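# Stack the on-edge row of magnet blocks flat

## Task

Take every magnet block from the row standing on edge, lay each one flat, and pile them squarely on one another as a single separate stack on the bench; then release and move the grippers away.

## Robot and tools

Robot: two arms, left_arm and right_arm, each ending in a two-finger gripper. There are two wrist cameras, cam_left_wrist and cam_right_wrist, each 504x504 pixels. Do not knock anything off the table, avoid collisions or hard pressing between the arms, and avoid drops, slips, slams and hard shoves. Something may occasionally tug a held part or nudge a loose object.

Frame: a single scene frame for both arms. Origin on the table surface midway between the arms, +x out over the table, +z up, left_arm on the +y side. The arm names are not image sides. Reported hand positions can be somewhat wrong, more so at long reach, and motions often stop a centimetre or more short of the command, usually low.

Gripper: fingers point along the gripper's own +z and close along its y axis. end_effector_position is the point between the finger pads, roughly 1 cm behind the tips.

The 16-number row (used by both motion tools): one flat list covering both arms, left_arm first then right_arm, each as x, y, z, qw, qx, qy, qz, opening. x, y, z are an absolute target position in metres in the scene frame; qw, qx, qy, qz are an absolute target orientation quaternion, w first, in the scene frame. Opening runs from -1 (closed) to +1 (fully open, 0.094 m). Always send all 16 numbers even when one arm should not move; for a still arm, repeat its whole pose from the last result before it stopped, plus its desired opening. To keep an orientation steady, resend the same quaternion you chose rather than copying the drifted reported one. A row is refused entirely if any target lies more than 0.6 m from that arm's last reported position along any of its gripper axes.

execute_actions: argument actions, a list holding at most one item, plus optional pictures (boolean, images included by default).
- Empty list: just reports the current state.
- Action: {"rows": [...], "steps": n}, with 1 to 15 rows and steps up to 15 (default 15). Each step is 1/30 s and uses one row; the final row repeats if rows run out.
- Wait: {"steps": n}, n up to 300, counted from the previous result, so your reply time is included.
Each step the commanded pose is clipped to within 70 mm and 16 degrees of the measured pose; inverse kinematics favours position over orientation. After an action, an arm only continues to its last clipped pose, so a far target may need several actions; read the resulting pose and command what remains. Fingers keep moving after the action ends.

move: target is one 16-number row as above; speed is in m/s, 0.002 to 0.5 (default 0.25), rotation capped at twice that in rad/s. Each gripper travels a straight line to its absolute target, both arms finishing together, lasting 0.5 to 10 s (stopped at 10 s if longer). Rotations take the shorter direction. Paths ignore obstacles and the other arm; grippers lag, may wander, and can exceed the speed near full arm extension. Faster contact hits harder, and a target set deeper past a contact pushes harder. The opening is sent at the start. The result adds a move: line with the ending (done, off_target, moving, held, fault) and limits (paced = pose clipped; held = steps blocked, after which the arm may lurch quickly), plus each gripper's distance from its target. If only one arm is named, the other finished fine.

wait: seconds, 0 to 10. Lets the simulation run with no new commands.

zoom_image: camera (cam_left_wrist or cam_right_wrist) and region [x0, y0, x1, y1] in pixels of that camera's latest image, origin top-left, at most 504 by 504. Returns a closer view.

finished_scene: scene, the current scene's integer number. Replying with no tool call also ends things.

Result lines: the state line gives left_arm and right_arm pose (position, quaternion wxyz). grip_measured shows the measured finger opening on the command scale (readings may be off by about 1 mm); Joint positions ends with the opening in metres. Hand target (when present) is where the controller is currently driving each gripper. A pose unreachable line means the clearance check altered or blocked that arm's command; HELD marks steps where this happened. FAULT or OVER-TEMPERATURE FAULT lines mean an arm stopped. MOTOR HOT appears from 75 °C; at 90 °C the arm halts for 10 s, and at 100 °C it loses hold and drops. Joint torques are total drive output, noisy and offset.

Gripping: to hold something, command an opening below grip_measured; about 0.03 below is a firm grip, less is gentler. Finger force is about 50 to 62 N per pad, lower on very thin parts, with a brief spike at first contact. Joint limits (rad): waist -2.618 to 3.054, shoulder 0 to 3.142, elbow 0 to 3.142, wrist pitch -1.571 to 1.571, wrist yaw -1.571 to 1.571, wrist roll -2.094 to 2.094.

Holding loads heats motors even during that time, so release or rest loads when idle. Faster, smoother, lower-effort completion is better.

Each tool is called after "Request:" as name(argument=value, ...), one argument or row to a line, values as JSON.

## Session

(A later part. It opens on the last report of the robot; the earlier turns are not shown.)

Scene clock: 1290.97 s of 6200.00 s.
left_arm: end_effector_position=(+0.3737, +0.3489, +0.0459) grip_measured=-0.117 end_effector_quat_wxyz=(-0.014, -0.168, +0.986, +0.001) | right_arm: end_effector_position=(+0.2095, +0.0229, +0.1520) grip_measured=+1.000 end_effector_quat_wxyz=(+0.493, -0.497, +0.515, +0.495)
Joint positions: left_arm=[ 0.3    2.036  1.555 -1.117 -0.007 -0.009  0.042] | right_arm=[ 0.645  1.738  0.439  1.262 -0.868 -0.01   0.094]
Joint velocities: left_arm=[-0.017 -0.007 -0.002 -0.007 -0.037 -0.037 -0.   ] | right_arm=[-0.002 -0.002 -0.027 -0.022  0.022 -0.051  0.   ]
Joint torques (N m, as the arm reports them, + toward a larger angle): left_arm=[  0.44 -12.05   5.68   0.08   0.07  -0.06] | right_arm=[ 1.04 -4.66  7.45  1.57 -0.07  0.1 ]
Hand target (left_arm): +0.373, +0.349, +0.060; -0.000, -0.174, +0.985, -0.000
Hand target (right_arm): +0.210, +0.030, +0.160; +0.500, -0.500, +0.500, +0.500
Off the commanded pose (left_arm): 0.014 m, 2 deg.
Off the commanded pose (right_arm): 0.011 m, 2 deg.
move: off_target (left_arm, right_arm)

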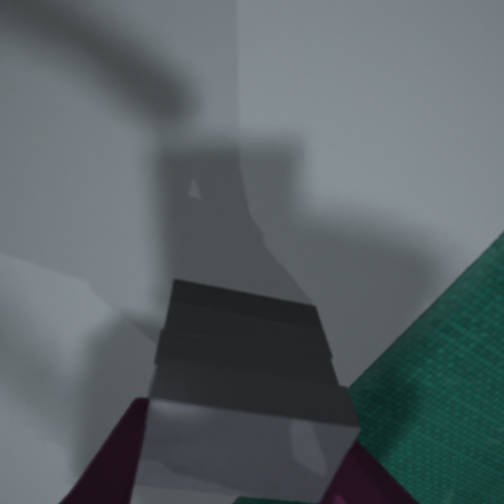

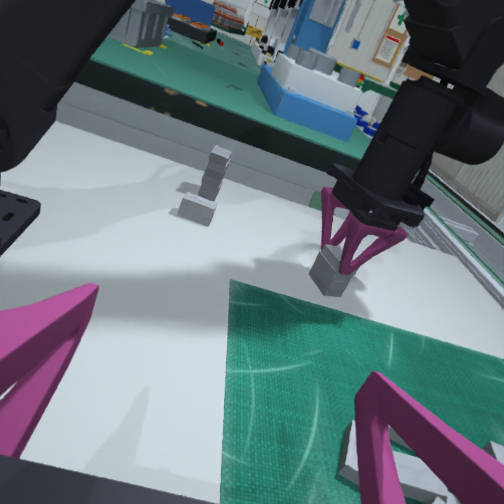

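Request:
execute_actions(
  actions=[
    {"rows":[[0.374,0.3495,0.050,0,-0.1736,0.9848,0,-0.08,0.21,0.03,0.16,0.5,-0.5,0.5,0.5,1],[0.374,0.3495,0.050,0,-0.1736,0.9848,0,-0.08,0.21,0.03,0.16,0.5,-0.5,0.5,0.5,1],[0.374,0.3495,0.050,0,-0.1736,0.9848,0,-0.05,0.21,0.03,0.16,0.5,-0.5,0.5,0.5,1],[0.374,0.3495,0.050,0,-0.1736,0.9848,0,-0.05,0.21,0.03,0.16,0.5,-0.5,0.5,0.5,1],[0.374,0.3495,0.050,0,-0.1736,0.9848,0,0.0,0.21,0.03,0.16,0.5,-0.5,0.5,0.5,1],[0.374,0.3495,0.050,0,-0.1736,0.9848,0,0.0,0.21,0.03,0.16,0.5,-0.5,0.5,0.5,1],[0.374,0.3495,0.050,0,-0.1736,0.9848,0,0.3,0.21,0.03,0.16,0.5,-0.5,0.5,0.5,1]],"steps":15},
  ],
)

Request:
move(
  target=[0.374,0.3495,0.11,0,-0.1736,0.9848,0,0.3,0.21,0.03,0.16,0.5,-0.5,0.5,0.5,1],
  speed=0.1,
)

Scene clock: 1312.63 s of 6200.00 s.
left_arm: end_effector_position=(+0.3698, +0.3469, +0.0423) grip_measured=+0.297 end_effector_quat_wxyz=(-0.018, -0.169, +0.986, -0.001) | right_arm: end_effector_position=(+0.2095, +0.0229, +0.1520) grip_measured=+1.000 end_effector_quat_wxyz=(+0.493, -0.497, +0.515, +0.495)
Joint positions: left_arm=[ 0.3    2.032  1.533 -1.109 -0.003 -0.01   0.061] | right_arm=[ 0.645  1.738  0.439  1.262 -0.868 -0.01   0.094]
Joint velocities: left_arm=[-0.002 -0.051  0.007 -0.022 -0.022 -0.022  0.   ] | right_arm=[-0.017 -0.002  0.002 -0.007  0.066  0.022  0.   ]
Joint torques (N m, as the arm reports them, + toward a larger angle): left_arm=[  0.37 -10.76   5.65   0.33   0.02  -0.07] | right_arm=[ 0.98 -4.71  7.41  1.59 -0.04  0.1 ]
Hand target (left_arm): +0.374, +0.349, +0.050; +0.000, -0.174, +0.985, -0.000
Hand target (right_arm): +0.210, +0.030, +0.160; +0.500, -0.500, +0.500, +0.500
Off the commanded pose (left_arm): 0.009 m, 2 deg.
Off the commanded pose (right_arm): 0.011 m, 2 deg.
Steps of this call (steps 1 to 90: nothing new was sent; then 18.17 s passed at rest; steps 91 to 105: all 15 steps of this action). Readings (end_effector_position):
91: left_arm (+0.3733, +0.3487, +0.0453) | right_arm (+0.2095, +0.0229, +0.1520)
92: left_arm (+0.3731, +0.3486, +0.0451) | right_arm (+0.2095, +0.0229, +0.1520)
94: left_arm (+0.3734, +0.3482, +0.0453) | right_arm (+0.2095, +0.0229, +0.1520)
98: left_arm (+0.3707, +0.3472, +0.0430) | right_arm (+0.2095, +0.0229, +0.1520)
105: the state above

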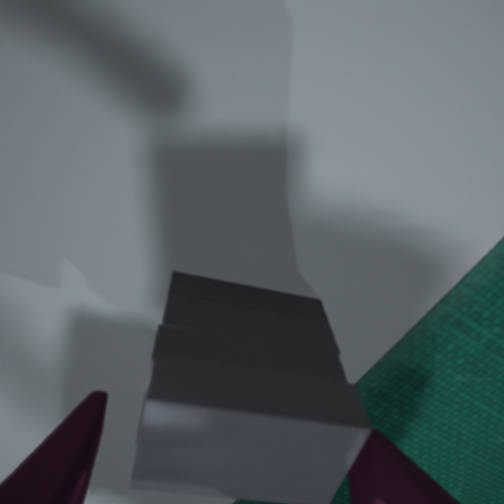

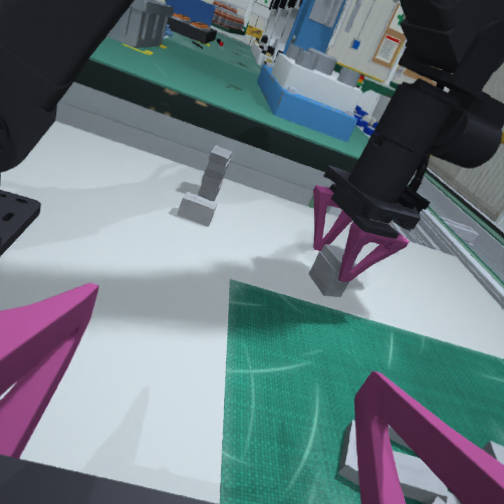

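Scene clock: 1314.10 s of 6200.00 s.
left_arm: end_effector_position=(+0.3699, +0.3469, +0.0937) grip_measured=+0.298 end_effector_quat_wxyz=(-0.021, -0.169, +0.985, -0.002) | right_arm: end_effector_position=(+0.2095, +0.0229, +0.1520) grip_measured=+1.000 end_effector_quat_wxyz=(+0.493, -0.497, +0.515, +0.495)
Joint positions: left_arm=[ 0.3    2.004  1.699 -1.307 -0.003 -0.01   0.061] | right_arm=[ 0.645  1.738  0.439  1.262 -0.868 -0.01   0.094]
Joint velocities: left_arm=[-0.007 -0.002  0.002 -0.051  0.022  0.007 -0.   ] | right_arm=[-0.002 -0.017  0.002  0.051 -0.022  0.037  0.   ]
Joint torques (N m, as the arm reports them, + toward a larger angle): left_arm=[  0.31 -11.11   8.23   0.1    0.02  -0.08] | right_arm=[ 0.93 -4.62  7.38  1.6  -0.05  0.11]
Hand target (left_arm): +0.373, +0.349, +0.110; -0.000, -0.174, +0.985, -0.000
Hand target (right_arm): +0.210, +0.030, +0.160; +0.500, -0.500, +0.500, +0.500
Off the commanded pose (left_arm): 0.017 m, 2 deg.
Off the commanded pose (right_arm): 0.011 m, 2 deg.
move: off_target (left_arm, right_arm)

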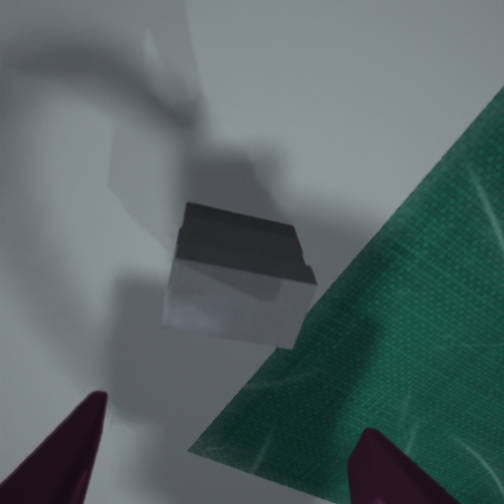

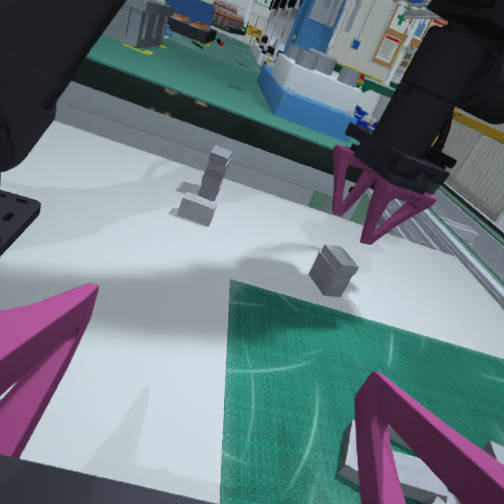

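Request:
zoom_image(
  camera="cam_right_wrist",
  region=[290,225,380,315],
)

Request:
zoom_image(
  camera="cam_left_wrist",
  region=[140,180,340,380],
)

Region (290, 225, 380, 315) of cam_right_wrist's 504x504 image, scaled by 5.600, with more detail than that image has.

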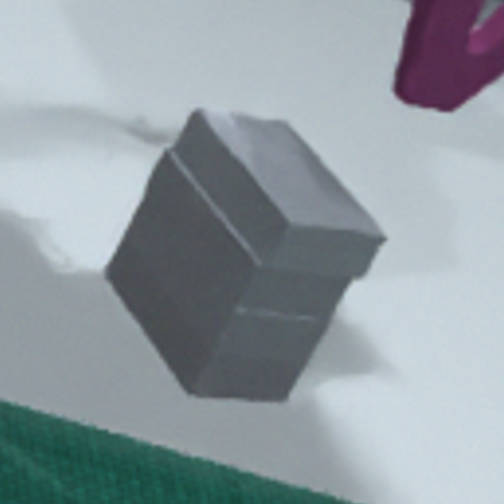

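Region (140, 180, 340, 380) of cam_left_wrist's 504x504 image, scaled by 2.520, with more detail than that image has.

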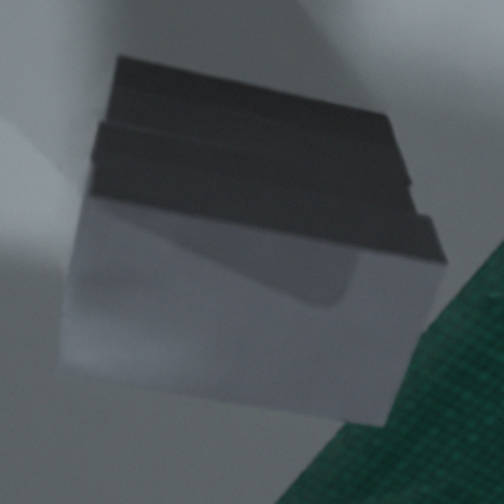

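Request:
move(
  target=[0.30,0.39,0.13,0,-0.45,0.893,0,0.35,0.21,0.03,0.16,0.5,-0.5,0.5,0.5,1],
  speed=0.3,
)

Request:
move(
  target=[0.204,0.423,0.09,0,-0.667,0.745,0,0.35,0.21,0.03,0.16,0.5,-0.5,0.5,0.5,1],
  speed=0.3,
)

Scene clock: 1322.53 s of 6200.00 s.
left_arm: end_effector_position=(+0.3043, +0.3903, +0.1221) grip_measured=+0.347 end_effector_quat_wxyz=(-0.008, -0.443, +0.896, +0.000) | right_arm: end_effector_position=(+0.2095, +0.0229, +0.1520) grip_measured=+1.000 end_effector_quat_wxyz=(+0.493, -0.497, +0.515, +0.495)
Joint positions: left_arm=[ 0.491  1.81   1.551 -1.329 -0.002 -0.398  0.063] | right_arm=[ 0.645  1.738  0.439  1.262 -0.868 -0.01   0.094]
Joint velocities: left_arm=[ 0.007  0.002 -0.017  0.007  0.007 -0.037  0.001] | right_arm=[-0.017 -0.012 -0.022  0.007  0.037 -0.051  0.   ]
Joint torques (N m, as the arm reports them, + toward a larger angle): left_arm=[ 0.6  -9.68  5.53  0.13  0.03 -0.08] | right_arm=[ 0.99 -4.67  7.41  1.58 -0.07  0.1 ]
Hand target (left_arm): +0.300, +0.390, +0.130; -0.001, -0.450, +0.893, -0.001
Hand target (right_arm): +0.210, +0.030, +0.160; +0.500, -0.500, +0.500, +0.500
Off the commanded pose (left_arm): 0.009 m, 1 deg.
Off the commanded pose (right_arm): 0.011 m, 2 deg.
After step 90, 3.90 s passed at rest.
move: off_target (right_arm)

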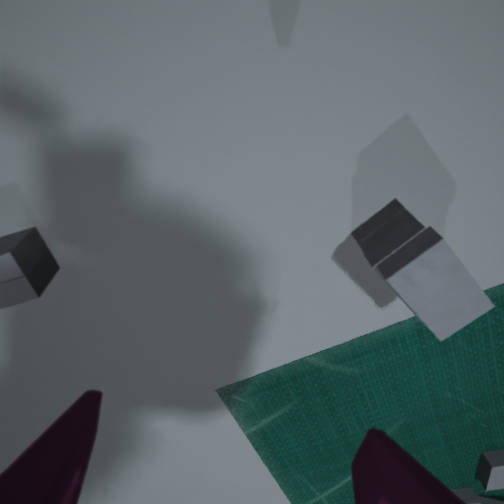

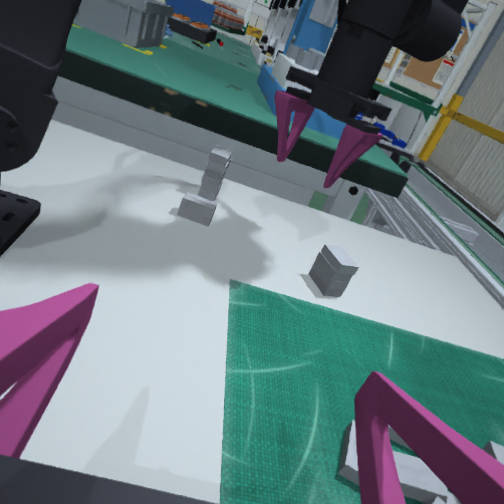

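Scene clock: 1324.00 s of 6200.00 s.
left_arm: end_effector_position=(+0.2016, +0.4181, +0.0840) grip_measured=+0.347 end_effector_quat_wxyz=(-0.025, -0.661, +0.750, -0.003) | right_arm: end_effector_position=(+0.2095, +0.0229, +0.1520) grip_measured=+1.000 end_effector_quat_wxyz=(+0.493, -0.497, +0.515, +0.495)
Joint positions: left_arm=[ 0.779  1.616  1.175 -1.181  0.001 -0.637  0.063] | right_arm=[ 0.645  1.738  0.439  1.262 -0.868 -0.01   0.094]
Joint velocities: left_arm=[ 0.002  0.007 -0.007  0.037  0.066  0.007  0.   ] | right_arm=[-0.007  0.012 -0.002 -0.051 -0.125  0.037  0.   ]
Joint torques (N m, as the arm reports them, + toward a larger angle): left_arm=[ 0.64 -7.86  5.46  0.32  0.   -0.09] | right_arm=[ 1.   -4.66  7.47  1.6  -0.06  0.11]
Hand target (left_arm): +0.204, +0.423, +0.091; -0.002, -0.667, +0.745, -0.002
Hand target (right_arm): +0.210, +0.030, +0.160; +0.500, -0.500, +0.500, +0.500
Off the commanded pose (left_arm): 0.008 m, 3 deg.
Off the commanded pose (right_arm): 0.011 m, 2 deg.
move: off_target (left_arm, right_arm)

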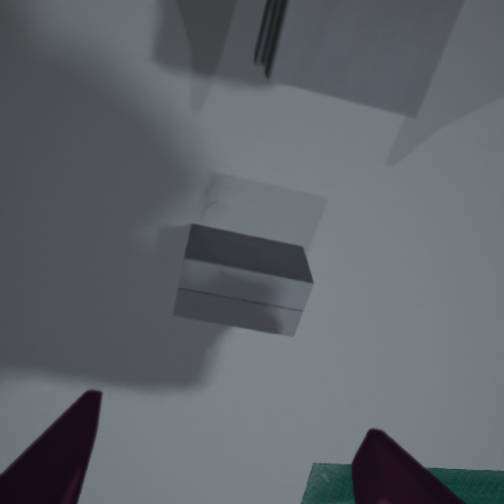

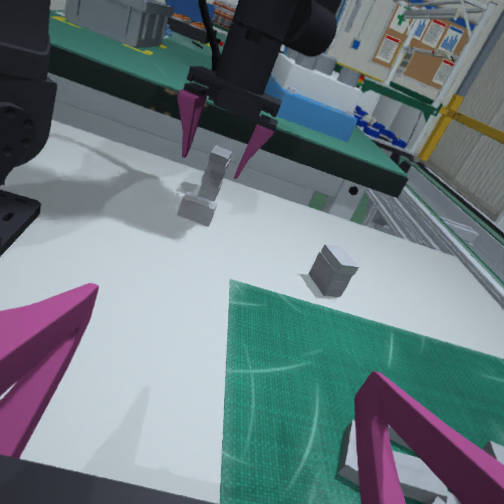

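Request:
move(
  target=[0.206,0.4235,0.04,0,-0.667,0.745,0,0.3,0.21,0.03,0.16,0.5,-0.5,0.5,0.5,1],
  speed=0.1,
)

Request:
move(
  target=[0.206,0.4235,0.013,0,-0.667,0.745,0,0.3,0.21,0.03,0.16,0.5,-0.5,0.5,0.5,1],
  speed=0.05,
)

Scene clock: 1333.80 s of 6200.00 s.
left_arm: end_effector_position=(+0.2035, +0.4201, +0.0407) grip_measured=+0.303 end_effector_quat_wxyz=(-0.008, -0.664, +0.747, -0.001) | right_arm: end_effector_position=(+0.2095, +0.0229, +0.1520) grip_measured=+1.000 end_effector_quat_wxyz=(+0.493, -0.497, +0.515, +0.495)
Joint positions: left_arm=[ 0.779  1.642  1.025 -0.97   0.001 -0.645  0.061] | right_arm=[ 0.645  1.738  0.439  1.262 -0.868 -0.01   0.094]
Joint velocities: left_arm=[-0.007 -0.022  0.007 -0.037 -0.037  0.051 -0.   ] | right_arm=[ 0.002 -0.007  0.022 -0.007 -0.037  0.007  0.   ]
Joint torques (N m, as the arm reports them, + toward a larger angle): left_arm=[ 0.05 -5.27  5.47  0.41 -0.01 -0.07] | right_arm=[ 0.96 -4.61  7.37  1.58 -0.07  0.1 ]
Hand target (left_arm): +0.206, +0.424, +0.040; +0.000, -0.667, +0.745, -0.000
Hand target (right_arm): +0.210, +0.030, +0.160; +0.500, -0.500, +0.500, +0.500
Off the commanded pose (left_arm): 0.004 m, 1 deg.
Off the commanded pose (right_arm): 0.011 m, 2 deg.
After step 90, 5.77 s passed at rest.
move: off_target (right_arm)

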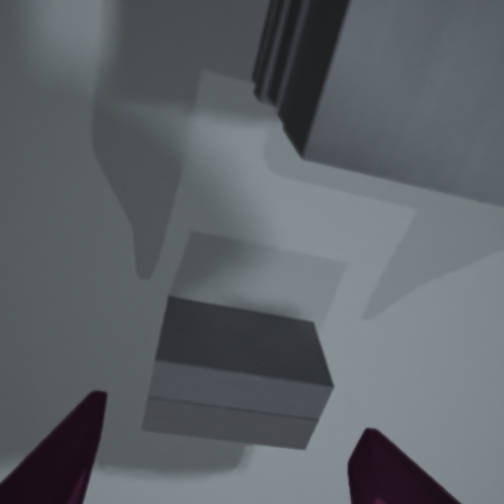

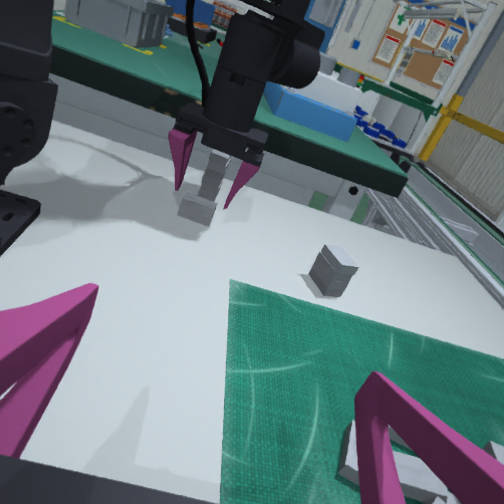

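Scene clock: 1334.70 s of 6200.00 s.
left_arm: end_effector_position=(+0.2046, +0.4216, +0.0178) grip_measured=+0.303 end_effector_quat_wxyz=(-0.003, -0.666, +0.746, +0.000) | right_arm: end_effector_position=(+0.2095, +0.0229, +0.1520) grip_measured=+1.000 end_effector_quat_wxyz=(+0.493, -0.497, +0.515, +0.495)
Joint positions: left_arm=[ 0.779  1.676  0.963 -0.863 -0.    -0.65   0.061] | right_arm=[ 0.645  1.738  0.439  1.262 -0.868 -0.01   0.094]
Joint velocities: left_arm=[-0.017 -0.027 -0.007 -0.051  0.051  0.007 -0.001] | right_arm=[-0.012 -0.002  0.007 -0.051  0.051 -0.007  0.   ]
Joint torques (N m, as the arm reports them, + toward a larger angle): left_arm=[ 0.02 -4.54  4.87  0.46  0.01 -0.01] | right_arm=[ 0.96 -4.68  7.42  1.58 -0.07  0.11]
Hand target (left_arm): +0.206, +0.423, +0.013; -0.000, -0.667, +0.745, -0.000
Hand target (right_arm): +0.210, +0.030, +0.160; +0.500, -0.500, +0.500, +0.500
Off the commanded pose (left_arm): 0.005 m, 0 deg.
Off the commanded pose (right_arm): 0.011 m, 2 deg.
move: off_target (right_arm)

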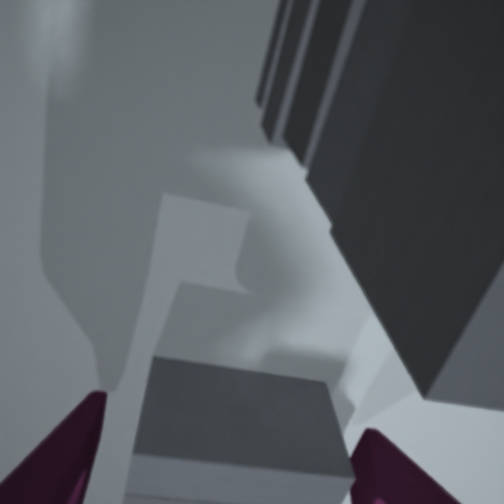

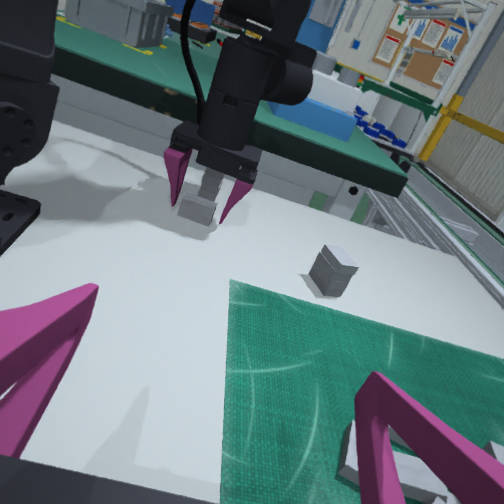

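Request:
execute_actions(
  actions=[
    {"rows":[[0.205,0.423,0.012,0,-0.667,0.745,0,0.1,0.21,0.03,0.16,0.5,-0.5,0.5,0.5,1],[0.205,0.423,0.012,0,-0.667,0.745,0,0.1,0.21,0.03,0.16,0.5,-0.5,0.5,0.5,1],[0.205,0.423,0.012,0,-0.667,0.745,0,0.0,0.21,0.03,0.16,0.5,-0.5,0.5,0.5,1],[0.205,0.423,0.012,0,-0.667,0.745,0,0.0,0.21,0.03,0.16,0.5,-0.5,0.5,0.5,1],[0.205,0.423,0.012,0,-0.667,0.745,0,-0.06,0.21,0.03,0.16,0.5,-0.5,0.5,0.5,1],[0.205,0.423,0.012,0,-0.667,0.745,0,-0.06,0.21,0.03,0.16,0.5,-0.5,0.5,0.5,1],[0.205,0.423,0.012,0,-0.667,0.745,0,-0.1,0.21,0.03,0.16,0.5,-0.5,0.5,0.5,1],[0.205,0.423,0.012,0,-0.667,0.745,0,-0.1,0.21,0.03,0.16,0.5,-0.5,0.5,0.5,1],[0.205,0.423,0.012,0,-0.667,0.745,0,-0.15,0.21,0.03,0.16,0.5,-0.5,0.5,0.5,1]],"steps":15},
  ],
)

Request:
move(
  target=[0.205,0.423,0.08,0,-0.667,0.745,0,-0.15,0.21,0.03,0.16,0.5,-0.5,0.5,0.5,1],
  speed=0.1,
)

Scene clock: 1341.80 s of 6200.00 s.
left_arm: end_effector_position=(+0.2051, +0.4228, +0.0172) grip_measured=-0.112 end_effector_quat_wxyz=(+0.000, -0.667, +0.745, +0.001) | right_arm: end_effector_position=(+0.2095, +0.0229, +0.1520) grip_measured=+1.000 end_effector_quat_wxyz=(+0.493, -0.497, +0.515, +0.495)
Joint positions: left_arm=[ 0.779  1.676  0.96  -0.854 -0.003 -0.652  0.042] | right_arm=[ 0.645  1.738  0.439  1.262 -0.868 -0.01   0.094]
Joint velocities: left_arm=[-0.027 -0.017 -0.002 -0.007  0.037 -0.022 -0.001] | right_arm=[-0.007 -0.007 -0.012 -0.051 -0.007 -0.037  0.   ]
Joint torques (N m, as the arm reports them, + toward a larger angle): left_arm=[ 0.2  -4.72  4.53  0.44  0.03 -0.03] | right_arm=[ 0.95 -4.59  7.42  1.6  -0.06  0.1 ]
Hand target (left_arm): +0.205, +0.423, +0.012; +0.000, -0.667, +0.745, +0.000
Hand target (right_arm): +0.210, +0.030, +0.160; +0.500, -0.500, +0.500, +0.500
Off the commanded pose (left_arm): 0.005 m, 0 deg.
Off the commanded pose (right_arm): 0.011 m, 2 deg.
Steps of this call (steps 1 to 90: nothing new was sent; then 3.60 s passed at rest; steps 91 to 105: all 15 steps of this action). Readings (end_effector_position):
91: left_arm (+0.2048, +0.4218, +0.0178) | right_arm (+0.2095, +0.0229, +0.1520)
92: left_arm (+0.2049, +0.4220, +0.0178) | right_arm (+0.2095, +0.0229, +0.1520)
94: left_arm (+0.2051, +0.4222, +0.0173) | right_arm (+0.2095, +0.0229, +0.1520)
98: left_arm (+0.2049, +0.4226, +0.0172) | right_arm (+0.2095, +0.0229, +0.1520)
105: the state above

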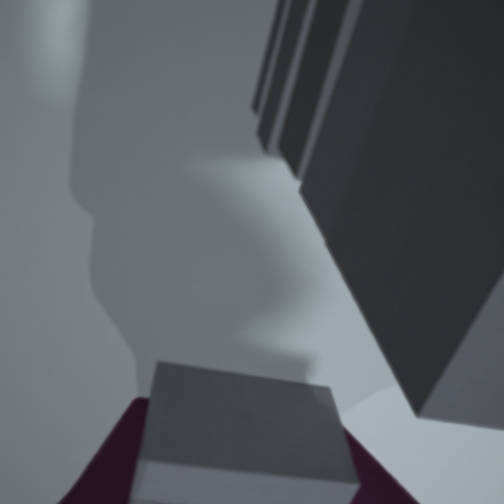

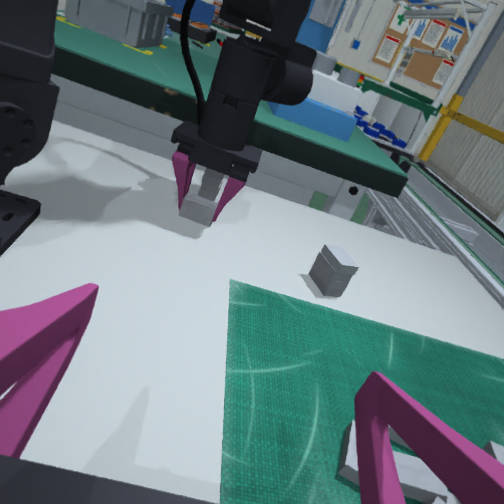

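Scene clock: 1343.27 s of 6200.00 s.
left_arm: end_effector_position=(+0.2000, +0.4175, +0.0647) grip_measured=-0.112 end_effector_quat_wxyz=(-0.023, -0.667, +0.745, -0.000) | right_arm: end_effector_position=(+0.2095, +0.0229, +0.1520) grip_measured=+1.000 end_effector_quat_wxyz=(+0.493, -0.497, +0.515, +0.495)
Joint positions: left_arm=[ 0.779  1.623  1.104 -1.098 -0.003 -0.652  0.042] | right_arm=[ 0.645  1.738  0.439  1.262 -0.868 -0.01   0.094]
Joint velocities: left_arm=[ 0.012  0.012  0.002 -0.007  0.037 -0.051 -0.001] | right_arm=[ 0.017  0.012 -0.002 -0.022 -0.037 -0.051  0.   ]
Joint torques (N m, as the arm reports them, + toward a larger angle): left_arm=[ 0.19 -7.85  8.39  0.01  0.04 -0.01] | right_arm=[ 1.03 -4.66  7.45  1.58 -0.06  0.08]
Hand target (left_arm): +0.205, +0.423, +0.080; -0.000, -0.667, +0.745, +0.000
Hand target (right_arm): +0.210, +0.030, +0.160; +0.500, -0.500, +0.500, +0.500
Off the commanded pose (left_arm): 0.017 m, 3 deg.
Off the commanded pose (right_arm): 0.011 m, 2 deg.
move: off_target (left_arm, right_arm)

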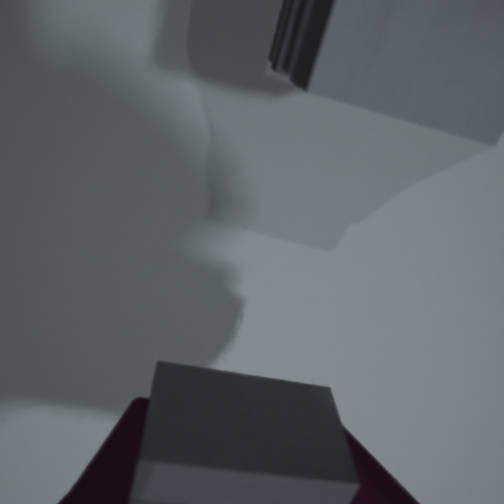

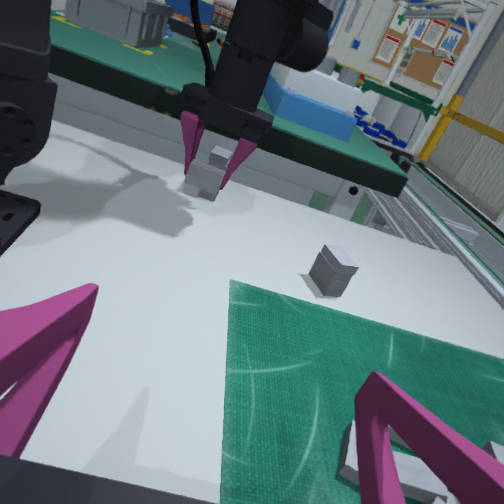

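Request:
zoom_image(
  camera="cam_right_wrist",
  region=[160,130,260,230],
)

Region (160, 130, 260, 230) of cam_right_wrist's 504x504 image, scaled by 5.040, with more detail than that image has.

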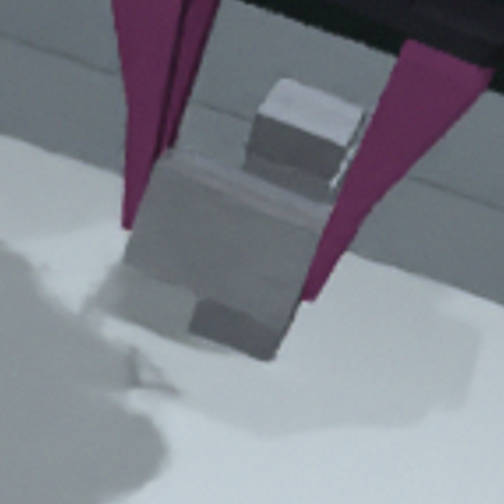

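Request:
move(
  target=[0.23,0.30,0.07,0,-0.135,0.991,0,-0.15,0.21,0.03,0.16,0.5,-0.5,0.5,0.5,1],
  speed=0.3,
)

Request:
move(
  target=[0.23,0.30,0.013,0,-0.135,0.991,0,-0.15,0.21,0.03,0.16,0.5,-0.5,0.5,0.5,1],
  speed=0.08,
)

Scene clock: 1350.97 s of 6200.00 s.
left_arm: end_effector_position=(+0.2250, +0.3000, +0.0634) grip_measured=-0.112 end_effector_quat_wxyz=(-0.023, -0.144, +0.989, -0.003) | right_arm: end_effector_position=(+0.2095, +0.0229, +0.1520) grip_measured=+1.000 end_effector_quat_wxyz=(+0.493, -0.497, +0.515, +0.495)
Joint positions: left_arm=[ 0.311  1.453  0.934 -1.098 -0.003  0.051  0.042] | right_arm=[ 0.645  1.738  0.439  1.262 -0.868 -0.01   0.094]
Joint velocities: left_arm=[-0.002  0.002 -0.007  0.022 -0.051  0.066  0.001] | right_arm=[ 0.002 -0.002  0.012  0.007  0.037  0.022  0.   ]
Joint torques (N m, as the arm reports them, + toward a larger angle): left_arm=[-0.87 -6.61  5.88  0.33 -0.03  0.04] | right_arm=[ 0.95 -4.63  7.46  1.57 -0.07  0.12]
Hand target (left_arm): +0.231, +0.300, +0.071; +0.001, -0.135, +0.991, +0.004
Hand target (right_arm): +0.210, +0.030, +0.160; +0.500, -0.500, +0.500, +0.500
Off the commanded pose (left_arm): 0.008 m, 3 deg.
Off the commanded pose (right_arm): 0.011 m, 2 deg.
After step 90, 2.20 s passed at rest.
move: off_target (left_arm, right_arm)

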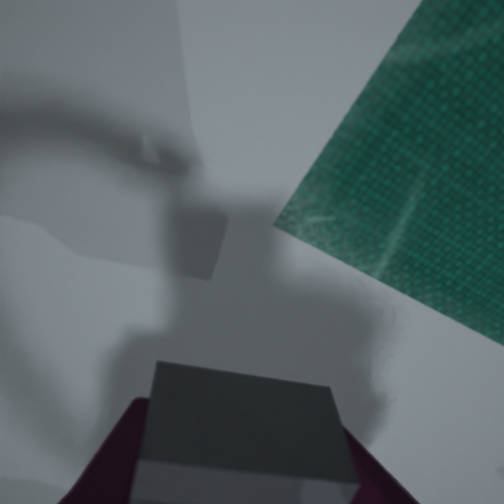

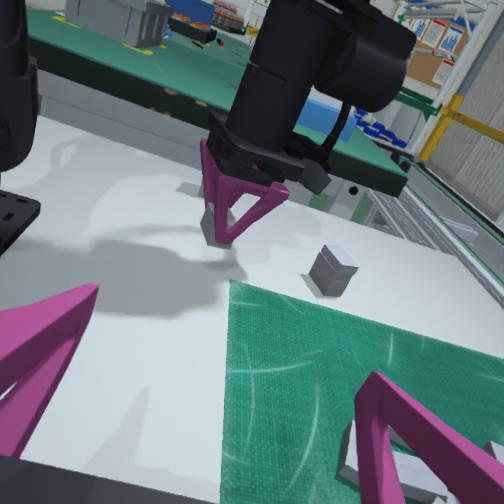

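Scene clock: 1351.83 s of 6200.00 s.
left_arm: end_effector_position=(+0.2172, +0.2972, +0.0174) grip_measured=-0.112 end_effector_quat_wxyz=(-0.025, -0.141, +0.990, -0.003) | right_arm: end_effector_position=(+0.2095, +0.0229, +0.1520) grip_measured=+1.000 end_effector_quat_wxyz=(+0.493, -0.497, +0.515, +0.495)
Joint positions: left_arm=[ 0.311  1.497  0.777 -0.901 -0.003  0.057  0.042] | right_arm=[ 0.645  1.738  0.439  1.262 -0.868 -0.01   0.094]
Joint velocities: left_arm=[-0.002  0.017 -0.012  0.007 -0.066  0.081 -0.   ] | right_arm=[ 0.007 -0.002  0.002 -0.022 -0.007 -0.066  0.   ]
Joint torques (N m, as the arm reports them, + toward a larger angle): left_arm=[-0.44 -3.28  4.56  0.78  0.05  0.04] | right_arm=[ 0.93 -4.65  7.4   1.6  -0.05  0.08]
Hand target (left_arm): +0.230, +0.300, +0.014; -0.001, -0.135, +0.991, -0.000
Hand target (right_arm): +0.210, +0.030, +0.160; +0.500, -0.500, +0.500, +0.500
Off the commanded pose (left_arm): 0.014 m, 3 deg.
Off the commanded pose (right_arm): 0.011 m, 2 deg.
move: off_target (left_arm, right_arm)

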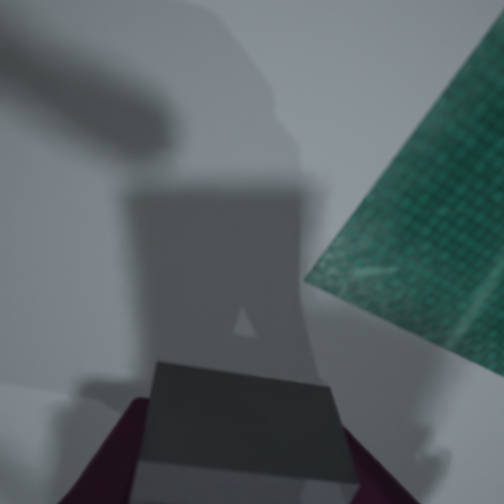

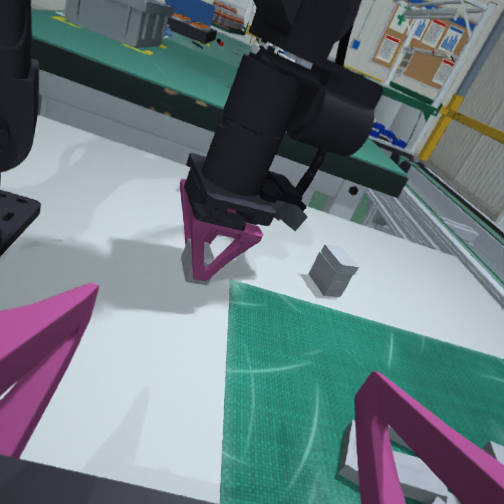

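Request:
execute_actions(
  actions=[
    {"rows":[[0.222,0.2985,0.019,0,-0.135,0.991,0,-0.09,0.21,0.03,0.16,0.5,-0.5,0.5,0.5,1],[0.222,0.2985,0.019,0,-0.135,0.991,0,-0.09,0.21,0.03,0.16,0.5,-0.5,0.5,0.5,1],[0.222,0.2985,0.019,0,-0.135,0.991,0,-0.05,0.21,0.03,0.16,0.5,-0.5,0.5,0.5,1],[0.222,0.2985,0.019,0,-0.135,0.991,0,-0.05,0.21,0.03,0.16,0.5,-0.5,0.5,0.5,1],[0.222,0.2985,0.019,0,-0.135,0.991,0,0.0,0.21,0.03,0.16,0.5,-0.5,0.5,0.5,1],[0.222,0.2985,0.019,0,-0.135,0.991,0,0.0,0.21,0.03,0.16,0.5,-0.5,0.5,0.5,1],[0.222,0.2985,0.019,0,-0.135,0.991,0,0.45,0.21,0.03,0.16,0.5,-0.5,0.5,0.5,1]],"steps":15},
  ],
)

Request:
move(
  target=[0.222,0.2985,0.08,0,-0.135,0.991,0,0.45,0.21,0.03,0.16,0.5,-0.5,0.5,0.5,1],
  speed=0.12,
)

Scene clock: 1359.30 s of 6200.00 s.
left_arm: end_effector_position=(+0.2155, +0.2966, +0.0152) grip_measured=+0.447 end_effector_quat_wxyz=(-0.022, -0.137, +0.990, -0.003) | right_arm: end_effector_position=(+0.2095, +0.0229, +0.1520) grip_measured=+1.000 end_effector_quat_wxyz=(+0.493, -0.497, +0.515, +0.495)
Joint positions: left_arm=[ 0.311  1.488  0.759 -0.886 -0.003  0.065  0.068] | right_arm=[ 0.645  1.738  0.439  1.262 -0.868 -0.01   0.094]
Joint velocities: left_arm=[-0.007  0.017  0.002 -0.022 -0.037 -0.022  0.001] | right_arm=[ 0.007 -0.002  0.012  0.037 -0.051  0.007  0.   ]
Joint torques (N m, as the arm reports them, + toward a larger angle): left_arm=[ 0.   -5.84  5.    0.39  0.05  0.02] | right_arm=[ 1.04 -4.64  7.39  1.59 -0.06  0.1 ]
Hand target (left_arm): +0.222, +0.299, +0.019; -0.000, -0.135, +0.991, -0.000
Hand target (right_arm): +0.210, +0.030, +0.160; +0.500, -0.500, +0.500, +0.500
Off the commanded pose (left_arm): 0.008 m, 3 deg.
Off the commanded pose (right_arm): 0.011 m, 2 deg.
Steps of this call (steps 1 to 90: nothing new was sent; then 3.97 s passed at rest; steps 91 to 105: all 15 steps of this action). Readings (end_effector_position):
91: left_arm (+0.2172, +0.2972, +0.0177) | right_arm (+0.2095, +0.0229, +0.1520)
92: left_arm (+0.2170, +0.2971, +0.0175) | right_arm (+0.2095, +0.0229, +0.1520)
94: left_arm (+0.2162, +0.2968, +0.0167) | right_arm (+0.2095, +0.0229, +0.1520)
98: left_arm (+0.2145, +0.2962, +0.0152) | right_arm (+0.2095, +0.0229, +0.1520)
105: the state above

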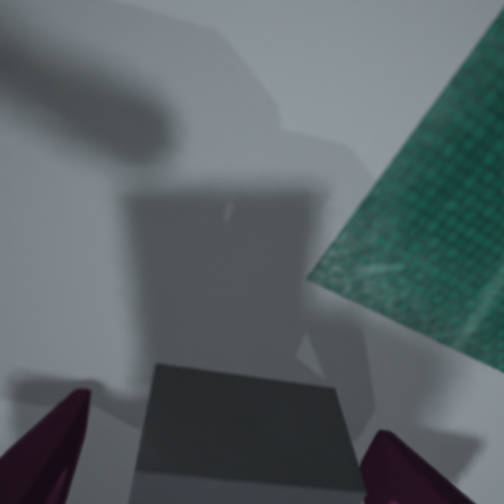

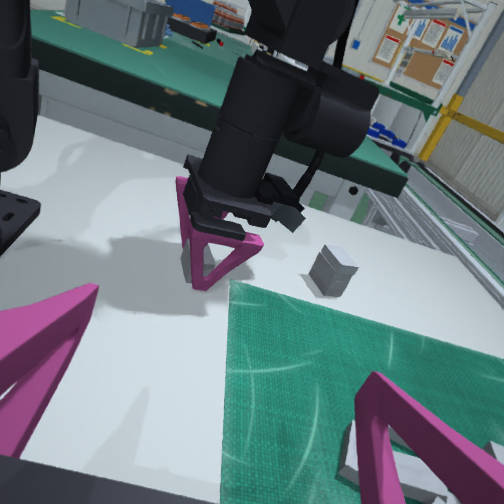

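Scene clock: 1360.67 s of 6200.00 s.
left_arm: end_effector_position=(+0.2158, +0.2967, +0.0690) grip_measured=+0.447 end_effector_quat_wxyz=(-0.019, -0.137, +0.990, -0.002) | right_arm: end_effector_position=(+0.2095, +0.0229, +0.1520) grip_measured=+1.000 end_effector_quat_wxyz=(+0.493, -0.497, +0.515, +0.495)
Joint positions: left_arm=[ 0.311  1.401  0.914 -1.123 -0.003  0.065  0.068] | right_arm=[ 0.645  1.738  0.439  1.262 -0.868 -0.01   0.094]
Joint velocities: left_arm=[-0.007 -0.007 -0.002  0.007  0.007  0.037 -0.   ] | right_arm=[ 0.002 -0.002 -0.012 -0.007 -0.007  0.007  0.   ]
Joint torques (N m, as the arm reports them, + toward a larger angle): left_arm=[ 0.05 -5.39  7.96  0.09  0.03  0.03] | right_arm=[ 1.02 -4.61  7.41  1.61 -0.07  0.1 ]
Hand target (left_arm): +0.222, +0.298, +0.080; -0.000, -0.135, +0.991, -0.000
Hand target (right_arm): +0.210, +0.030, +0.160; +0.500, -0.500, +0.500, +0.500
Off the commanded pose (left_arm): 0.013 m, 2 deg.
Off the commanded pose (right_arm): 0.011 m, 2 deg.
move: off_target (left_arm, right_arm)

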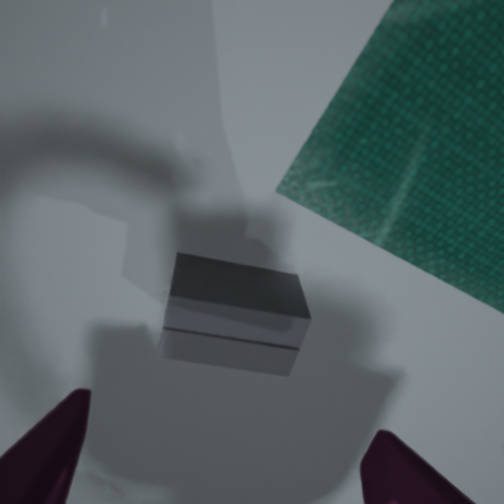

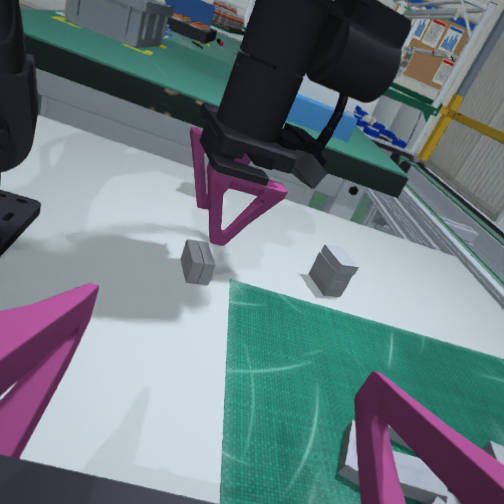

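Request:
move(
  target=[0.217,0.297,0.07,-0.1721,-0.1328,0.9758,-0.0234,0.4,0.21,0.03,0.16,0.5,-0.5,0.5,0.5,1],
  speed=0.15,
)

Request:
move(
  target=[0.217,0.297,0.016,-0.1721,-0.1328,0.9758,-0.0234,0.4,0.21,0.03,0.16,0.5,-0.5,0.5,0.5,1],
  speed=0.08,
)

Scene clock: 1377.70 s of 6200.00 s.
left_arm: end_effector_position=(+0.2127, +0.2960, +0.0646) grip_measured=+0.403 end_effector_quat_wxyz=(-0.174, -0.134, +0.975, -0.029) | right_arm: end_effector_position=(+0.2095, +0.0229, +0.1520) grip_measured=+1.000 end_effector_quat_wxyz=(+0.493, -0.497, +0.515, +0.495)
Joint positions: left_arm=[ 0.306  1.705  1.131 -1.352 -0.011  0.06   0.066] | right_arm=[ 0.645  1.738  0.439  1.262 -0.868 -0.01   0.094]
Joint velocities: left_arm=[-0.012  0.012  0.002 -0.051 -0.007  0.007 -0.   ] | right_arm=[-0.012 -0.017 -0.017 -0.022 -0.007 -0.022  0.   ]
Joint torques (N m, as the arm reports them, + toward a larger angle): left_arm=[-1.13 -5.27  7.57 -0.48 -0.13 -0.06] | right_arm=[ 0.97 -4.67  7.41  1.6  -0.07  0.11]
Hand target (left_arm): +0.217, +0.297, +0.070; -0.172, -0.131, +0.976, -0.022
Hand target (right_arm): +0.210, +0.030, +0.160; +0.500, -0.500, +0.500, +0.500
Off the commanded pose (left_arm): 0.007 m, 1 deg.
Off the commanded pose (right_arm): 0.011 m, 2 deg.
After step 90, 12.50 s passed at rest.
move: off_target (right_arm)

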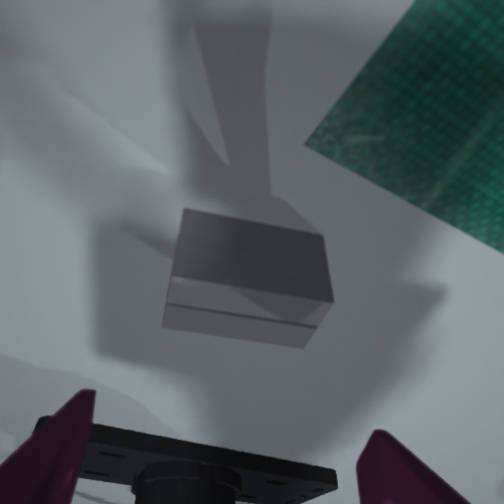

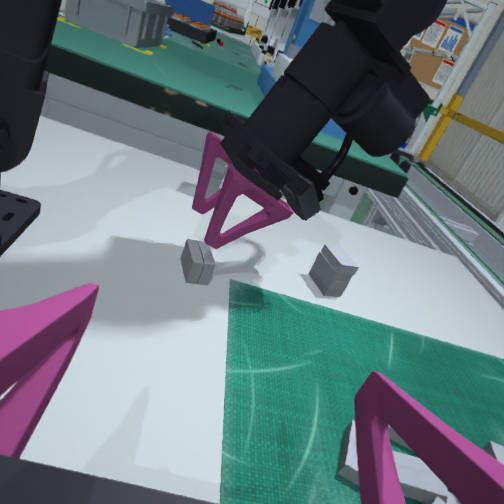

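Scene clock: 1378.83 s of 6200.00 s.
left_arm: end_effector_position=(+0.2148, +0.2967, +0.0181) grip_measured=+0.403 end_effector_quat_wxyz=(-0.176, -0.135, +0.975, -0.030) | right_arm: end_effector_position=(+0.2095, +0.0229, +0.1520) grip_measured=+1.000 end_effector_quat_wxyz=(+0.493, -0.497, +0.515, +0.495)
Joint positions: left_arm=[ 0.306  1.792  1.031 -1.168 -0.011  0.059  0.066] | right_arm=[ 0.645  1.738  0.439  1.262 -0.868 -0.01   0.094]
Joint velocities: left_arm=[-0.002 -0.002  0.002 -0.037 -0.022 -0.007  0.   ] | right_arm=[ 0.002  0.007  0.002 -0.007 -0.081 -0.037  0.   ]
Joint torques (N m, as the arm reports them, + toward a larger angle): left_arm=[-0.86 -5.67  4.31 -0.22 -0.06 -0.06] | right_arm=[ 0.97 -4.58  7.45  1.57 -0.05  0.08]
Hand target (left_arm): +0.217, +0.297, +0.016; -0.172, -0.133, +0.976, -0.023
Hand target (right_arm): +0.210, +0.030, +0.160; +0.500, -0.500, +0.500, +0.500
Off the commanded pose (left_arm): 0.003 m, 1 deg.
Off the commanded pose (right_arm): 0.011 m, 2 deg.
move: off_target (right_arm)

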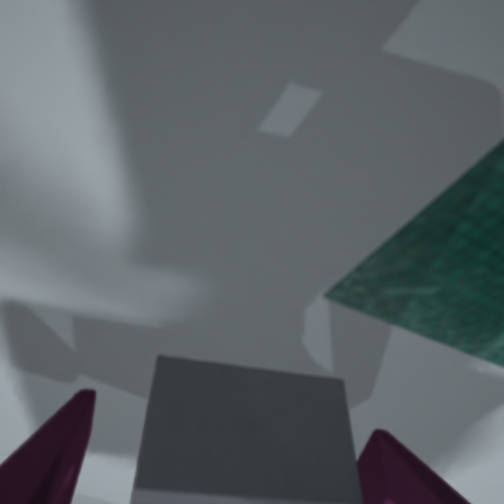

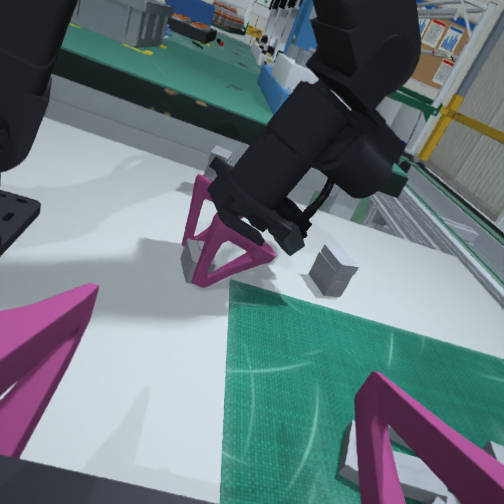

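Request:
move(
  target=[0.2125,0.2957,0.013,-0.1721,-0.1328,0.9758,-0.0234,0.35,0.21,0.03,0.16,0.5,-0.5,0.5,0.5,1],
  speed=0.02,
)

Request:
zoom_image(
  camera="cam_right_wrist",
  region=[150,200,260,310],
)

Scene clock: 1385.37 s of 6200.00 s.
left_arm: end_effector_position=(+0.2099, +0.2950, +0.0137) grip_measured=+0.352 end_effector_quat_wxyz=(-0.181, -0.135, +0.974, -0.031) | right_arm: end_effector_position=(+0.2095, +0.0229, +0.1520) grip_measured=+1.000 end_effector_quat_wxyz=(+0.493, -0.497, +0.515, +0.495)
Joint positions: left_arm=[ 0.306  1.792  1.007 -1.154 -0.011  0.059  0.064] | right_arm=[ 0.645  1.738  0.439  1.262 -0.868 -0.01   0.094]
Joint velocities: left_arm=[ 0.002 -0.012 -0.012  0.037 -0.037 -0.11  -0.   ] | right_arm=[-0.007 -0.002 -0.007 -0.081 -0.037 -0.066  0.   ]
Joint torques (N m, as the arm reports them, + toward a larger angle): left_arm=[-0.76 -6.52  4.03 -0.19 -0.1  -0.08] | right_arm=[ 1.06 -4.56  7.38  1.58 -0.06  0.1 ]
Hand target (left_arm): +0.213, +0.296, +0.013; -0.172, -0.133, +0.976, -0.024
Hand target (right_arm): +0.210, +0.030, +0.160; +0.500, -0.500, +0.500, +0.500
Off the commanded pose (left_arm): 0.003 m, 1 deg.
Off the commanded pose (right_arm): 0.011 m, 2 deg.
After step 90, 2.43 s passed at rest.
move: off_target (right_arm)

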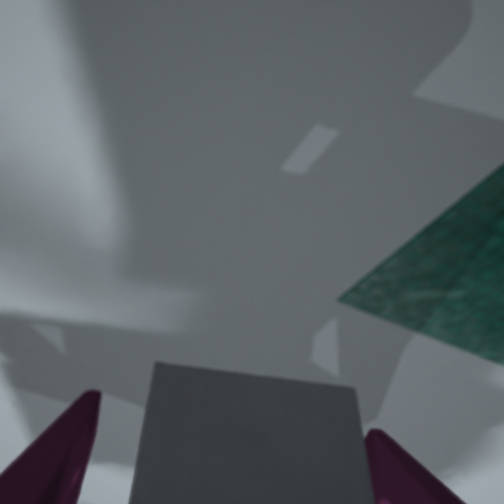

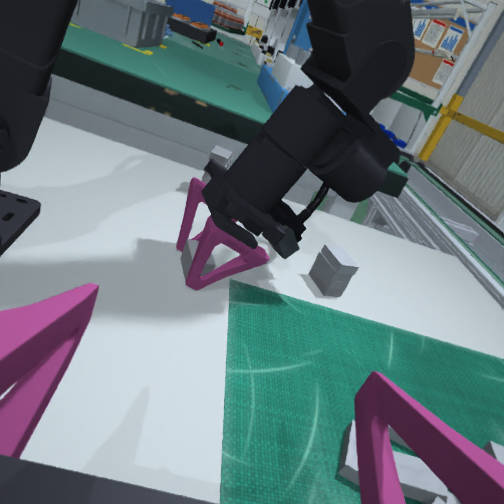

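Region (150, 200, 260, 310) of cam_right_wrist's 504x504 image, scaled by 4.582, with more detail than that image has.

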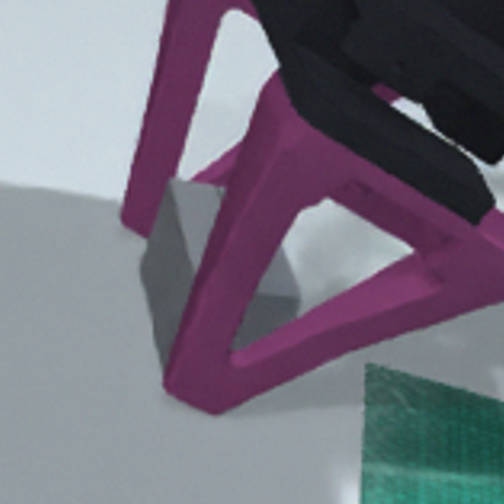

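Request:
move(
  target=[0.2155,0.2965,0.018,-0.1721,-0.1328,0.9758,-0.0234,0.35,0.21,0.03,0.16,0.5,-0.5,0.5,0.5,1],
  speed=0.01,
)

Request:
zoom_image(
  camera="cam_right_wrist",
  region=[150,200,260,310],
)

Scene clock: 1401.53 s of 6200.00 s.
left_arm: end_effector_position=(+0.2099, +0.2950, +0.0137) grip_measured=+0.352 end_effector_quat_wxyz=(-0.181, -0.135, +0.974, -0.031) | right_arm: end_effector_position=(+0.2095, +0.0229, +0.1520) grip_measured=+1.000 end_effector_quat_wxyz=(+0.493, -0.497, +0.515, +0.495)
Joint positions: left_arm=[ 0.306  1.792  1.007 -1.154 -0.011  0.059  0.064] | right_arm=[ 0.645  1.738  0.439  1.262 -0.868 -0.01   0.094]
Joint velocities: left_arm=[ 0.017 -0.017 -0.017 -0.051 -0.037 -0.007 -0.001] | right_arm=[-0.022 -0.022 -0.002 -0.037  0.051  0.051  0.   ]
Joint torques (N m, as the arm reports them, + toward a larger angle): left_arm=[-0.77 -6.45  6.1  -0.4  -0.07 -0.09] | right_arm=[ 1.   -4.61  7.44  1.59 -0.05  0.1 ]
Hand target (left_arm): +0.215, +0.296, +0.018; -0.172, -0.133, +0.976, -0.024
Hand target (right_arm): +0.210, +0.030, +0.160; +0.500, -0.500, +0.500, +0.500
Off the commanded pose (left_arm): 0.007 m, 1 deg.
Off the commanded pose (right_arm): 0.011 m, 2 deg.
After step 90, 11.23 s passed at rest.
move: off_target (right_arm)

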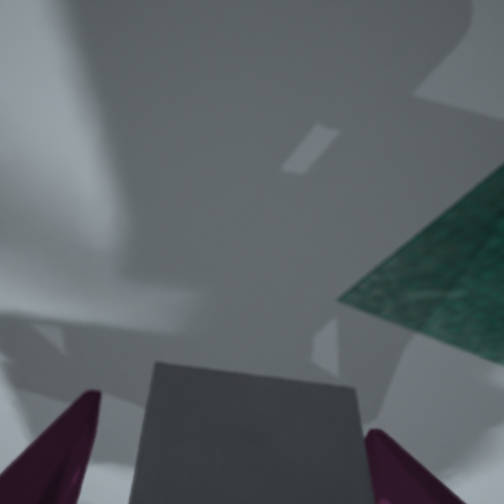

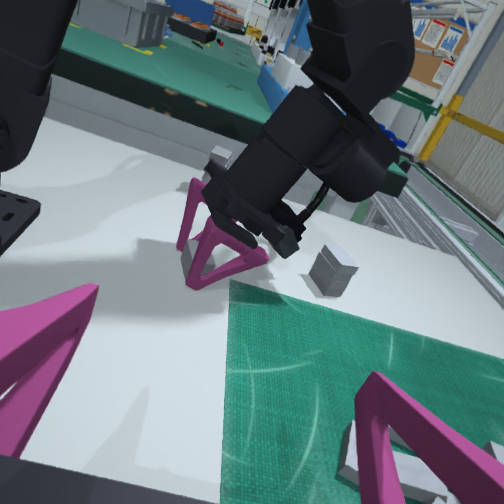

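Region (150, 200, 260, 310) of cam_right_wrist's 504x504 image, scaled by 4.582, with more detail than that image has.

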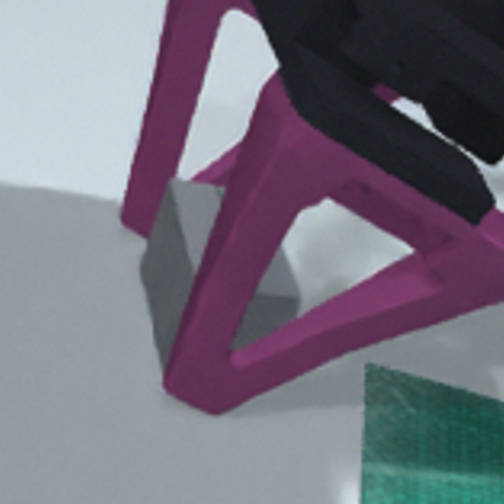

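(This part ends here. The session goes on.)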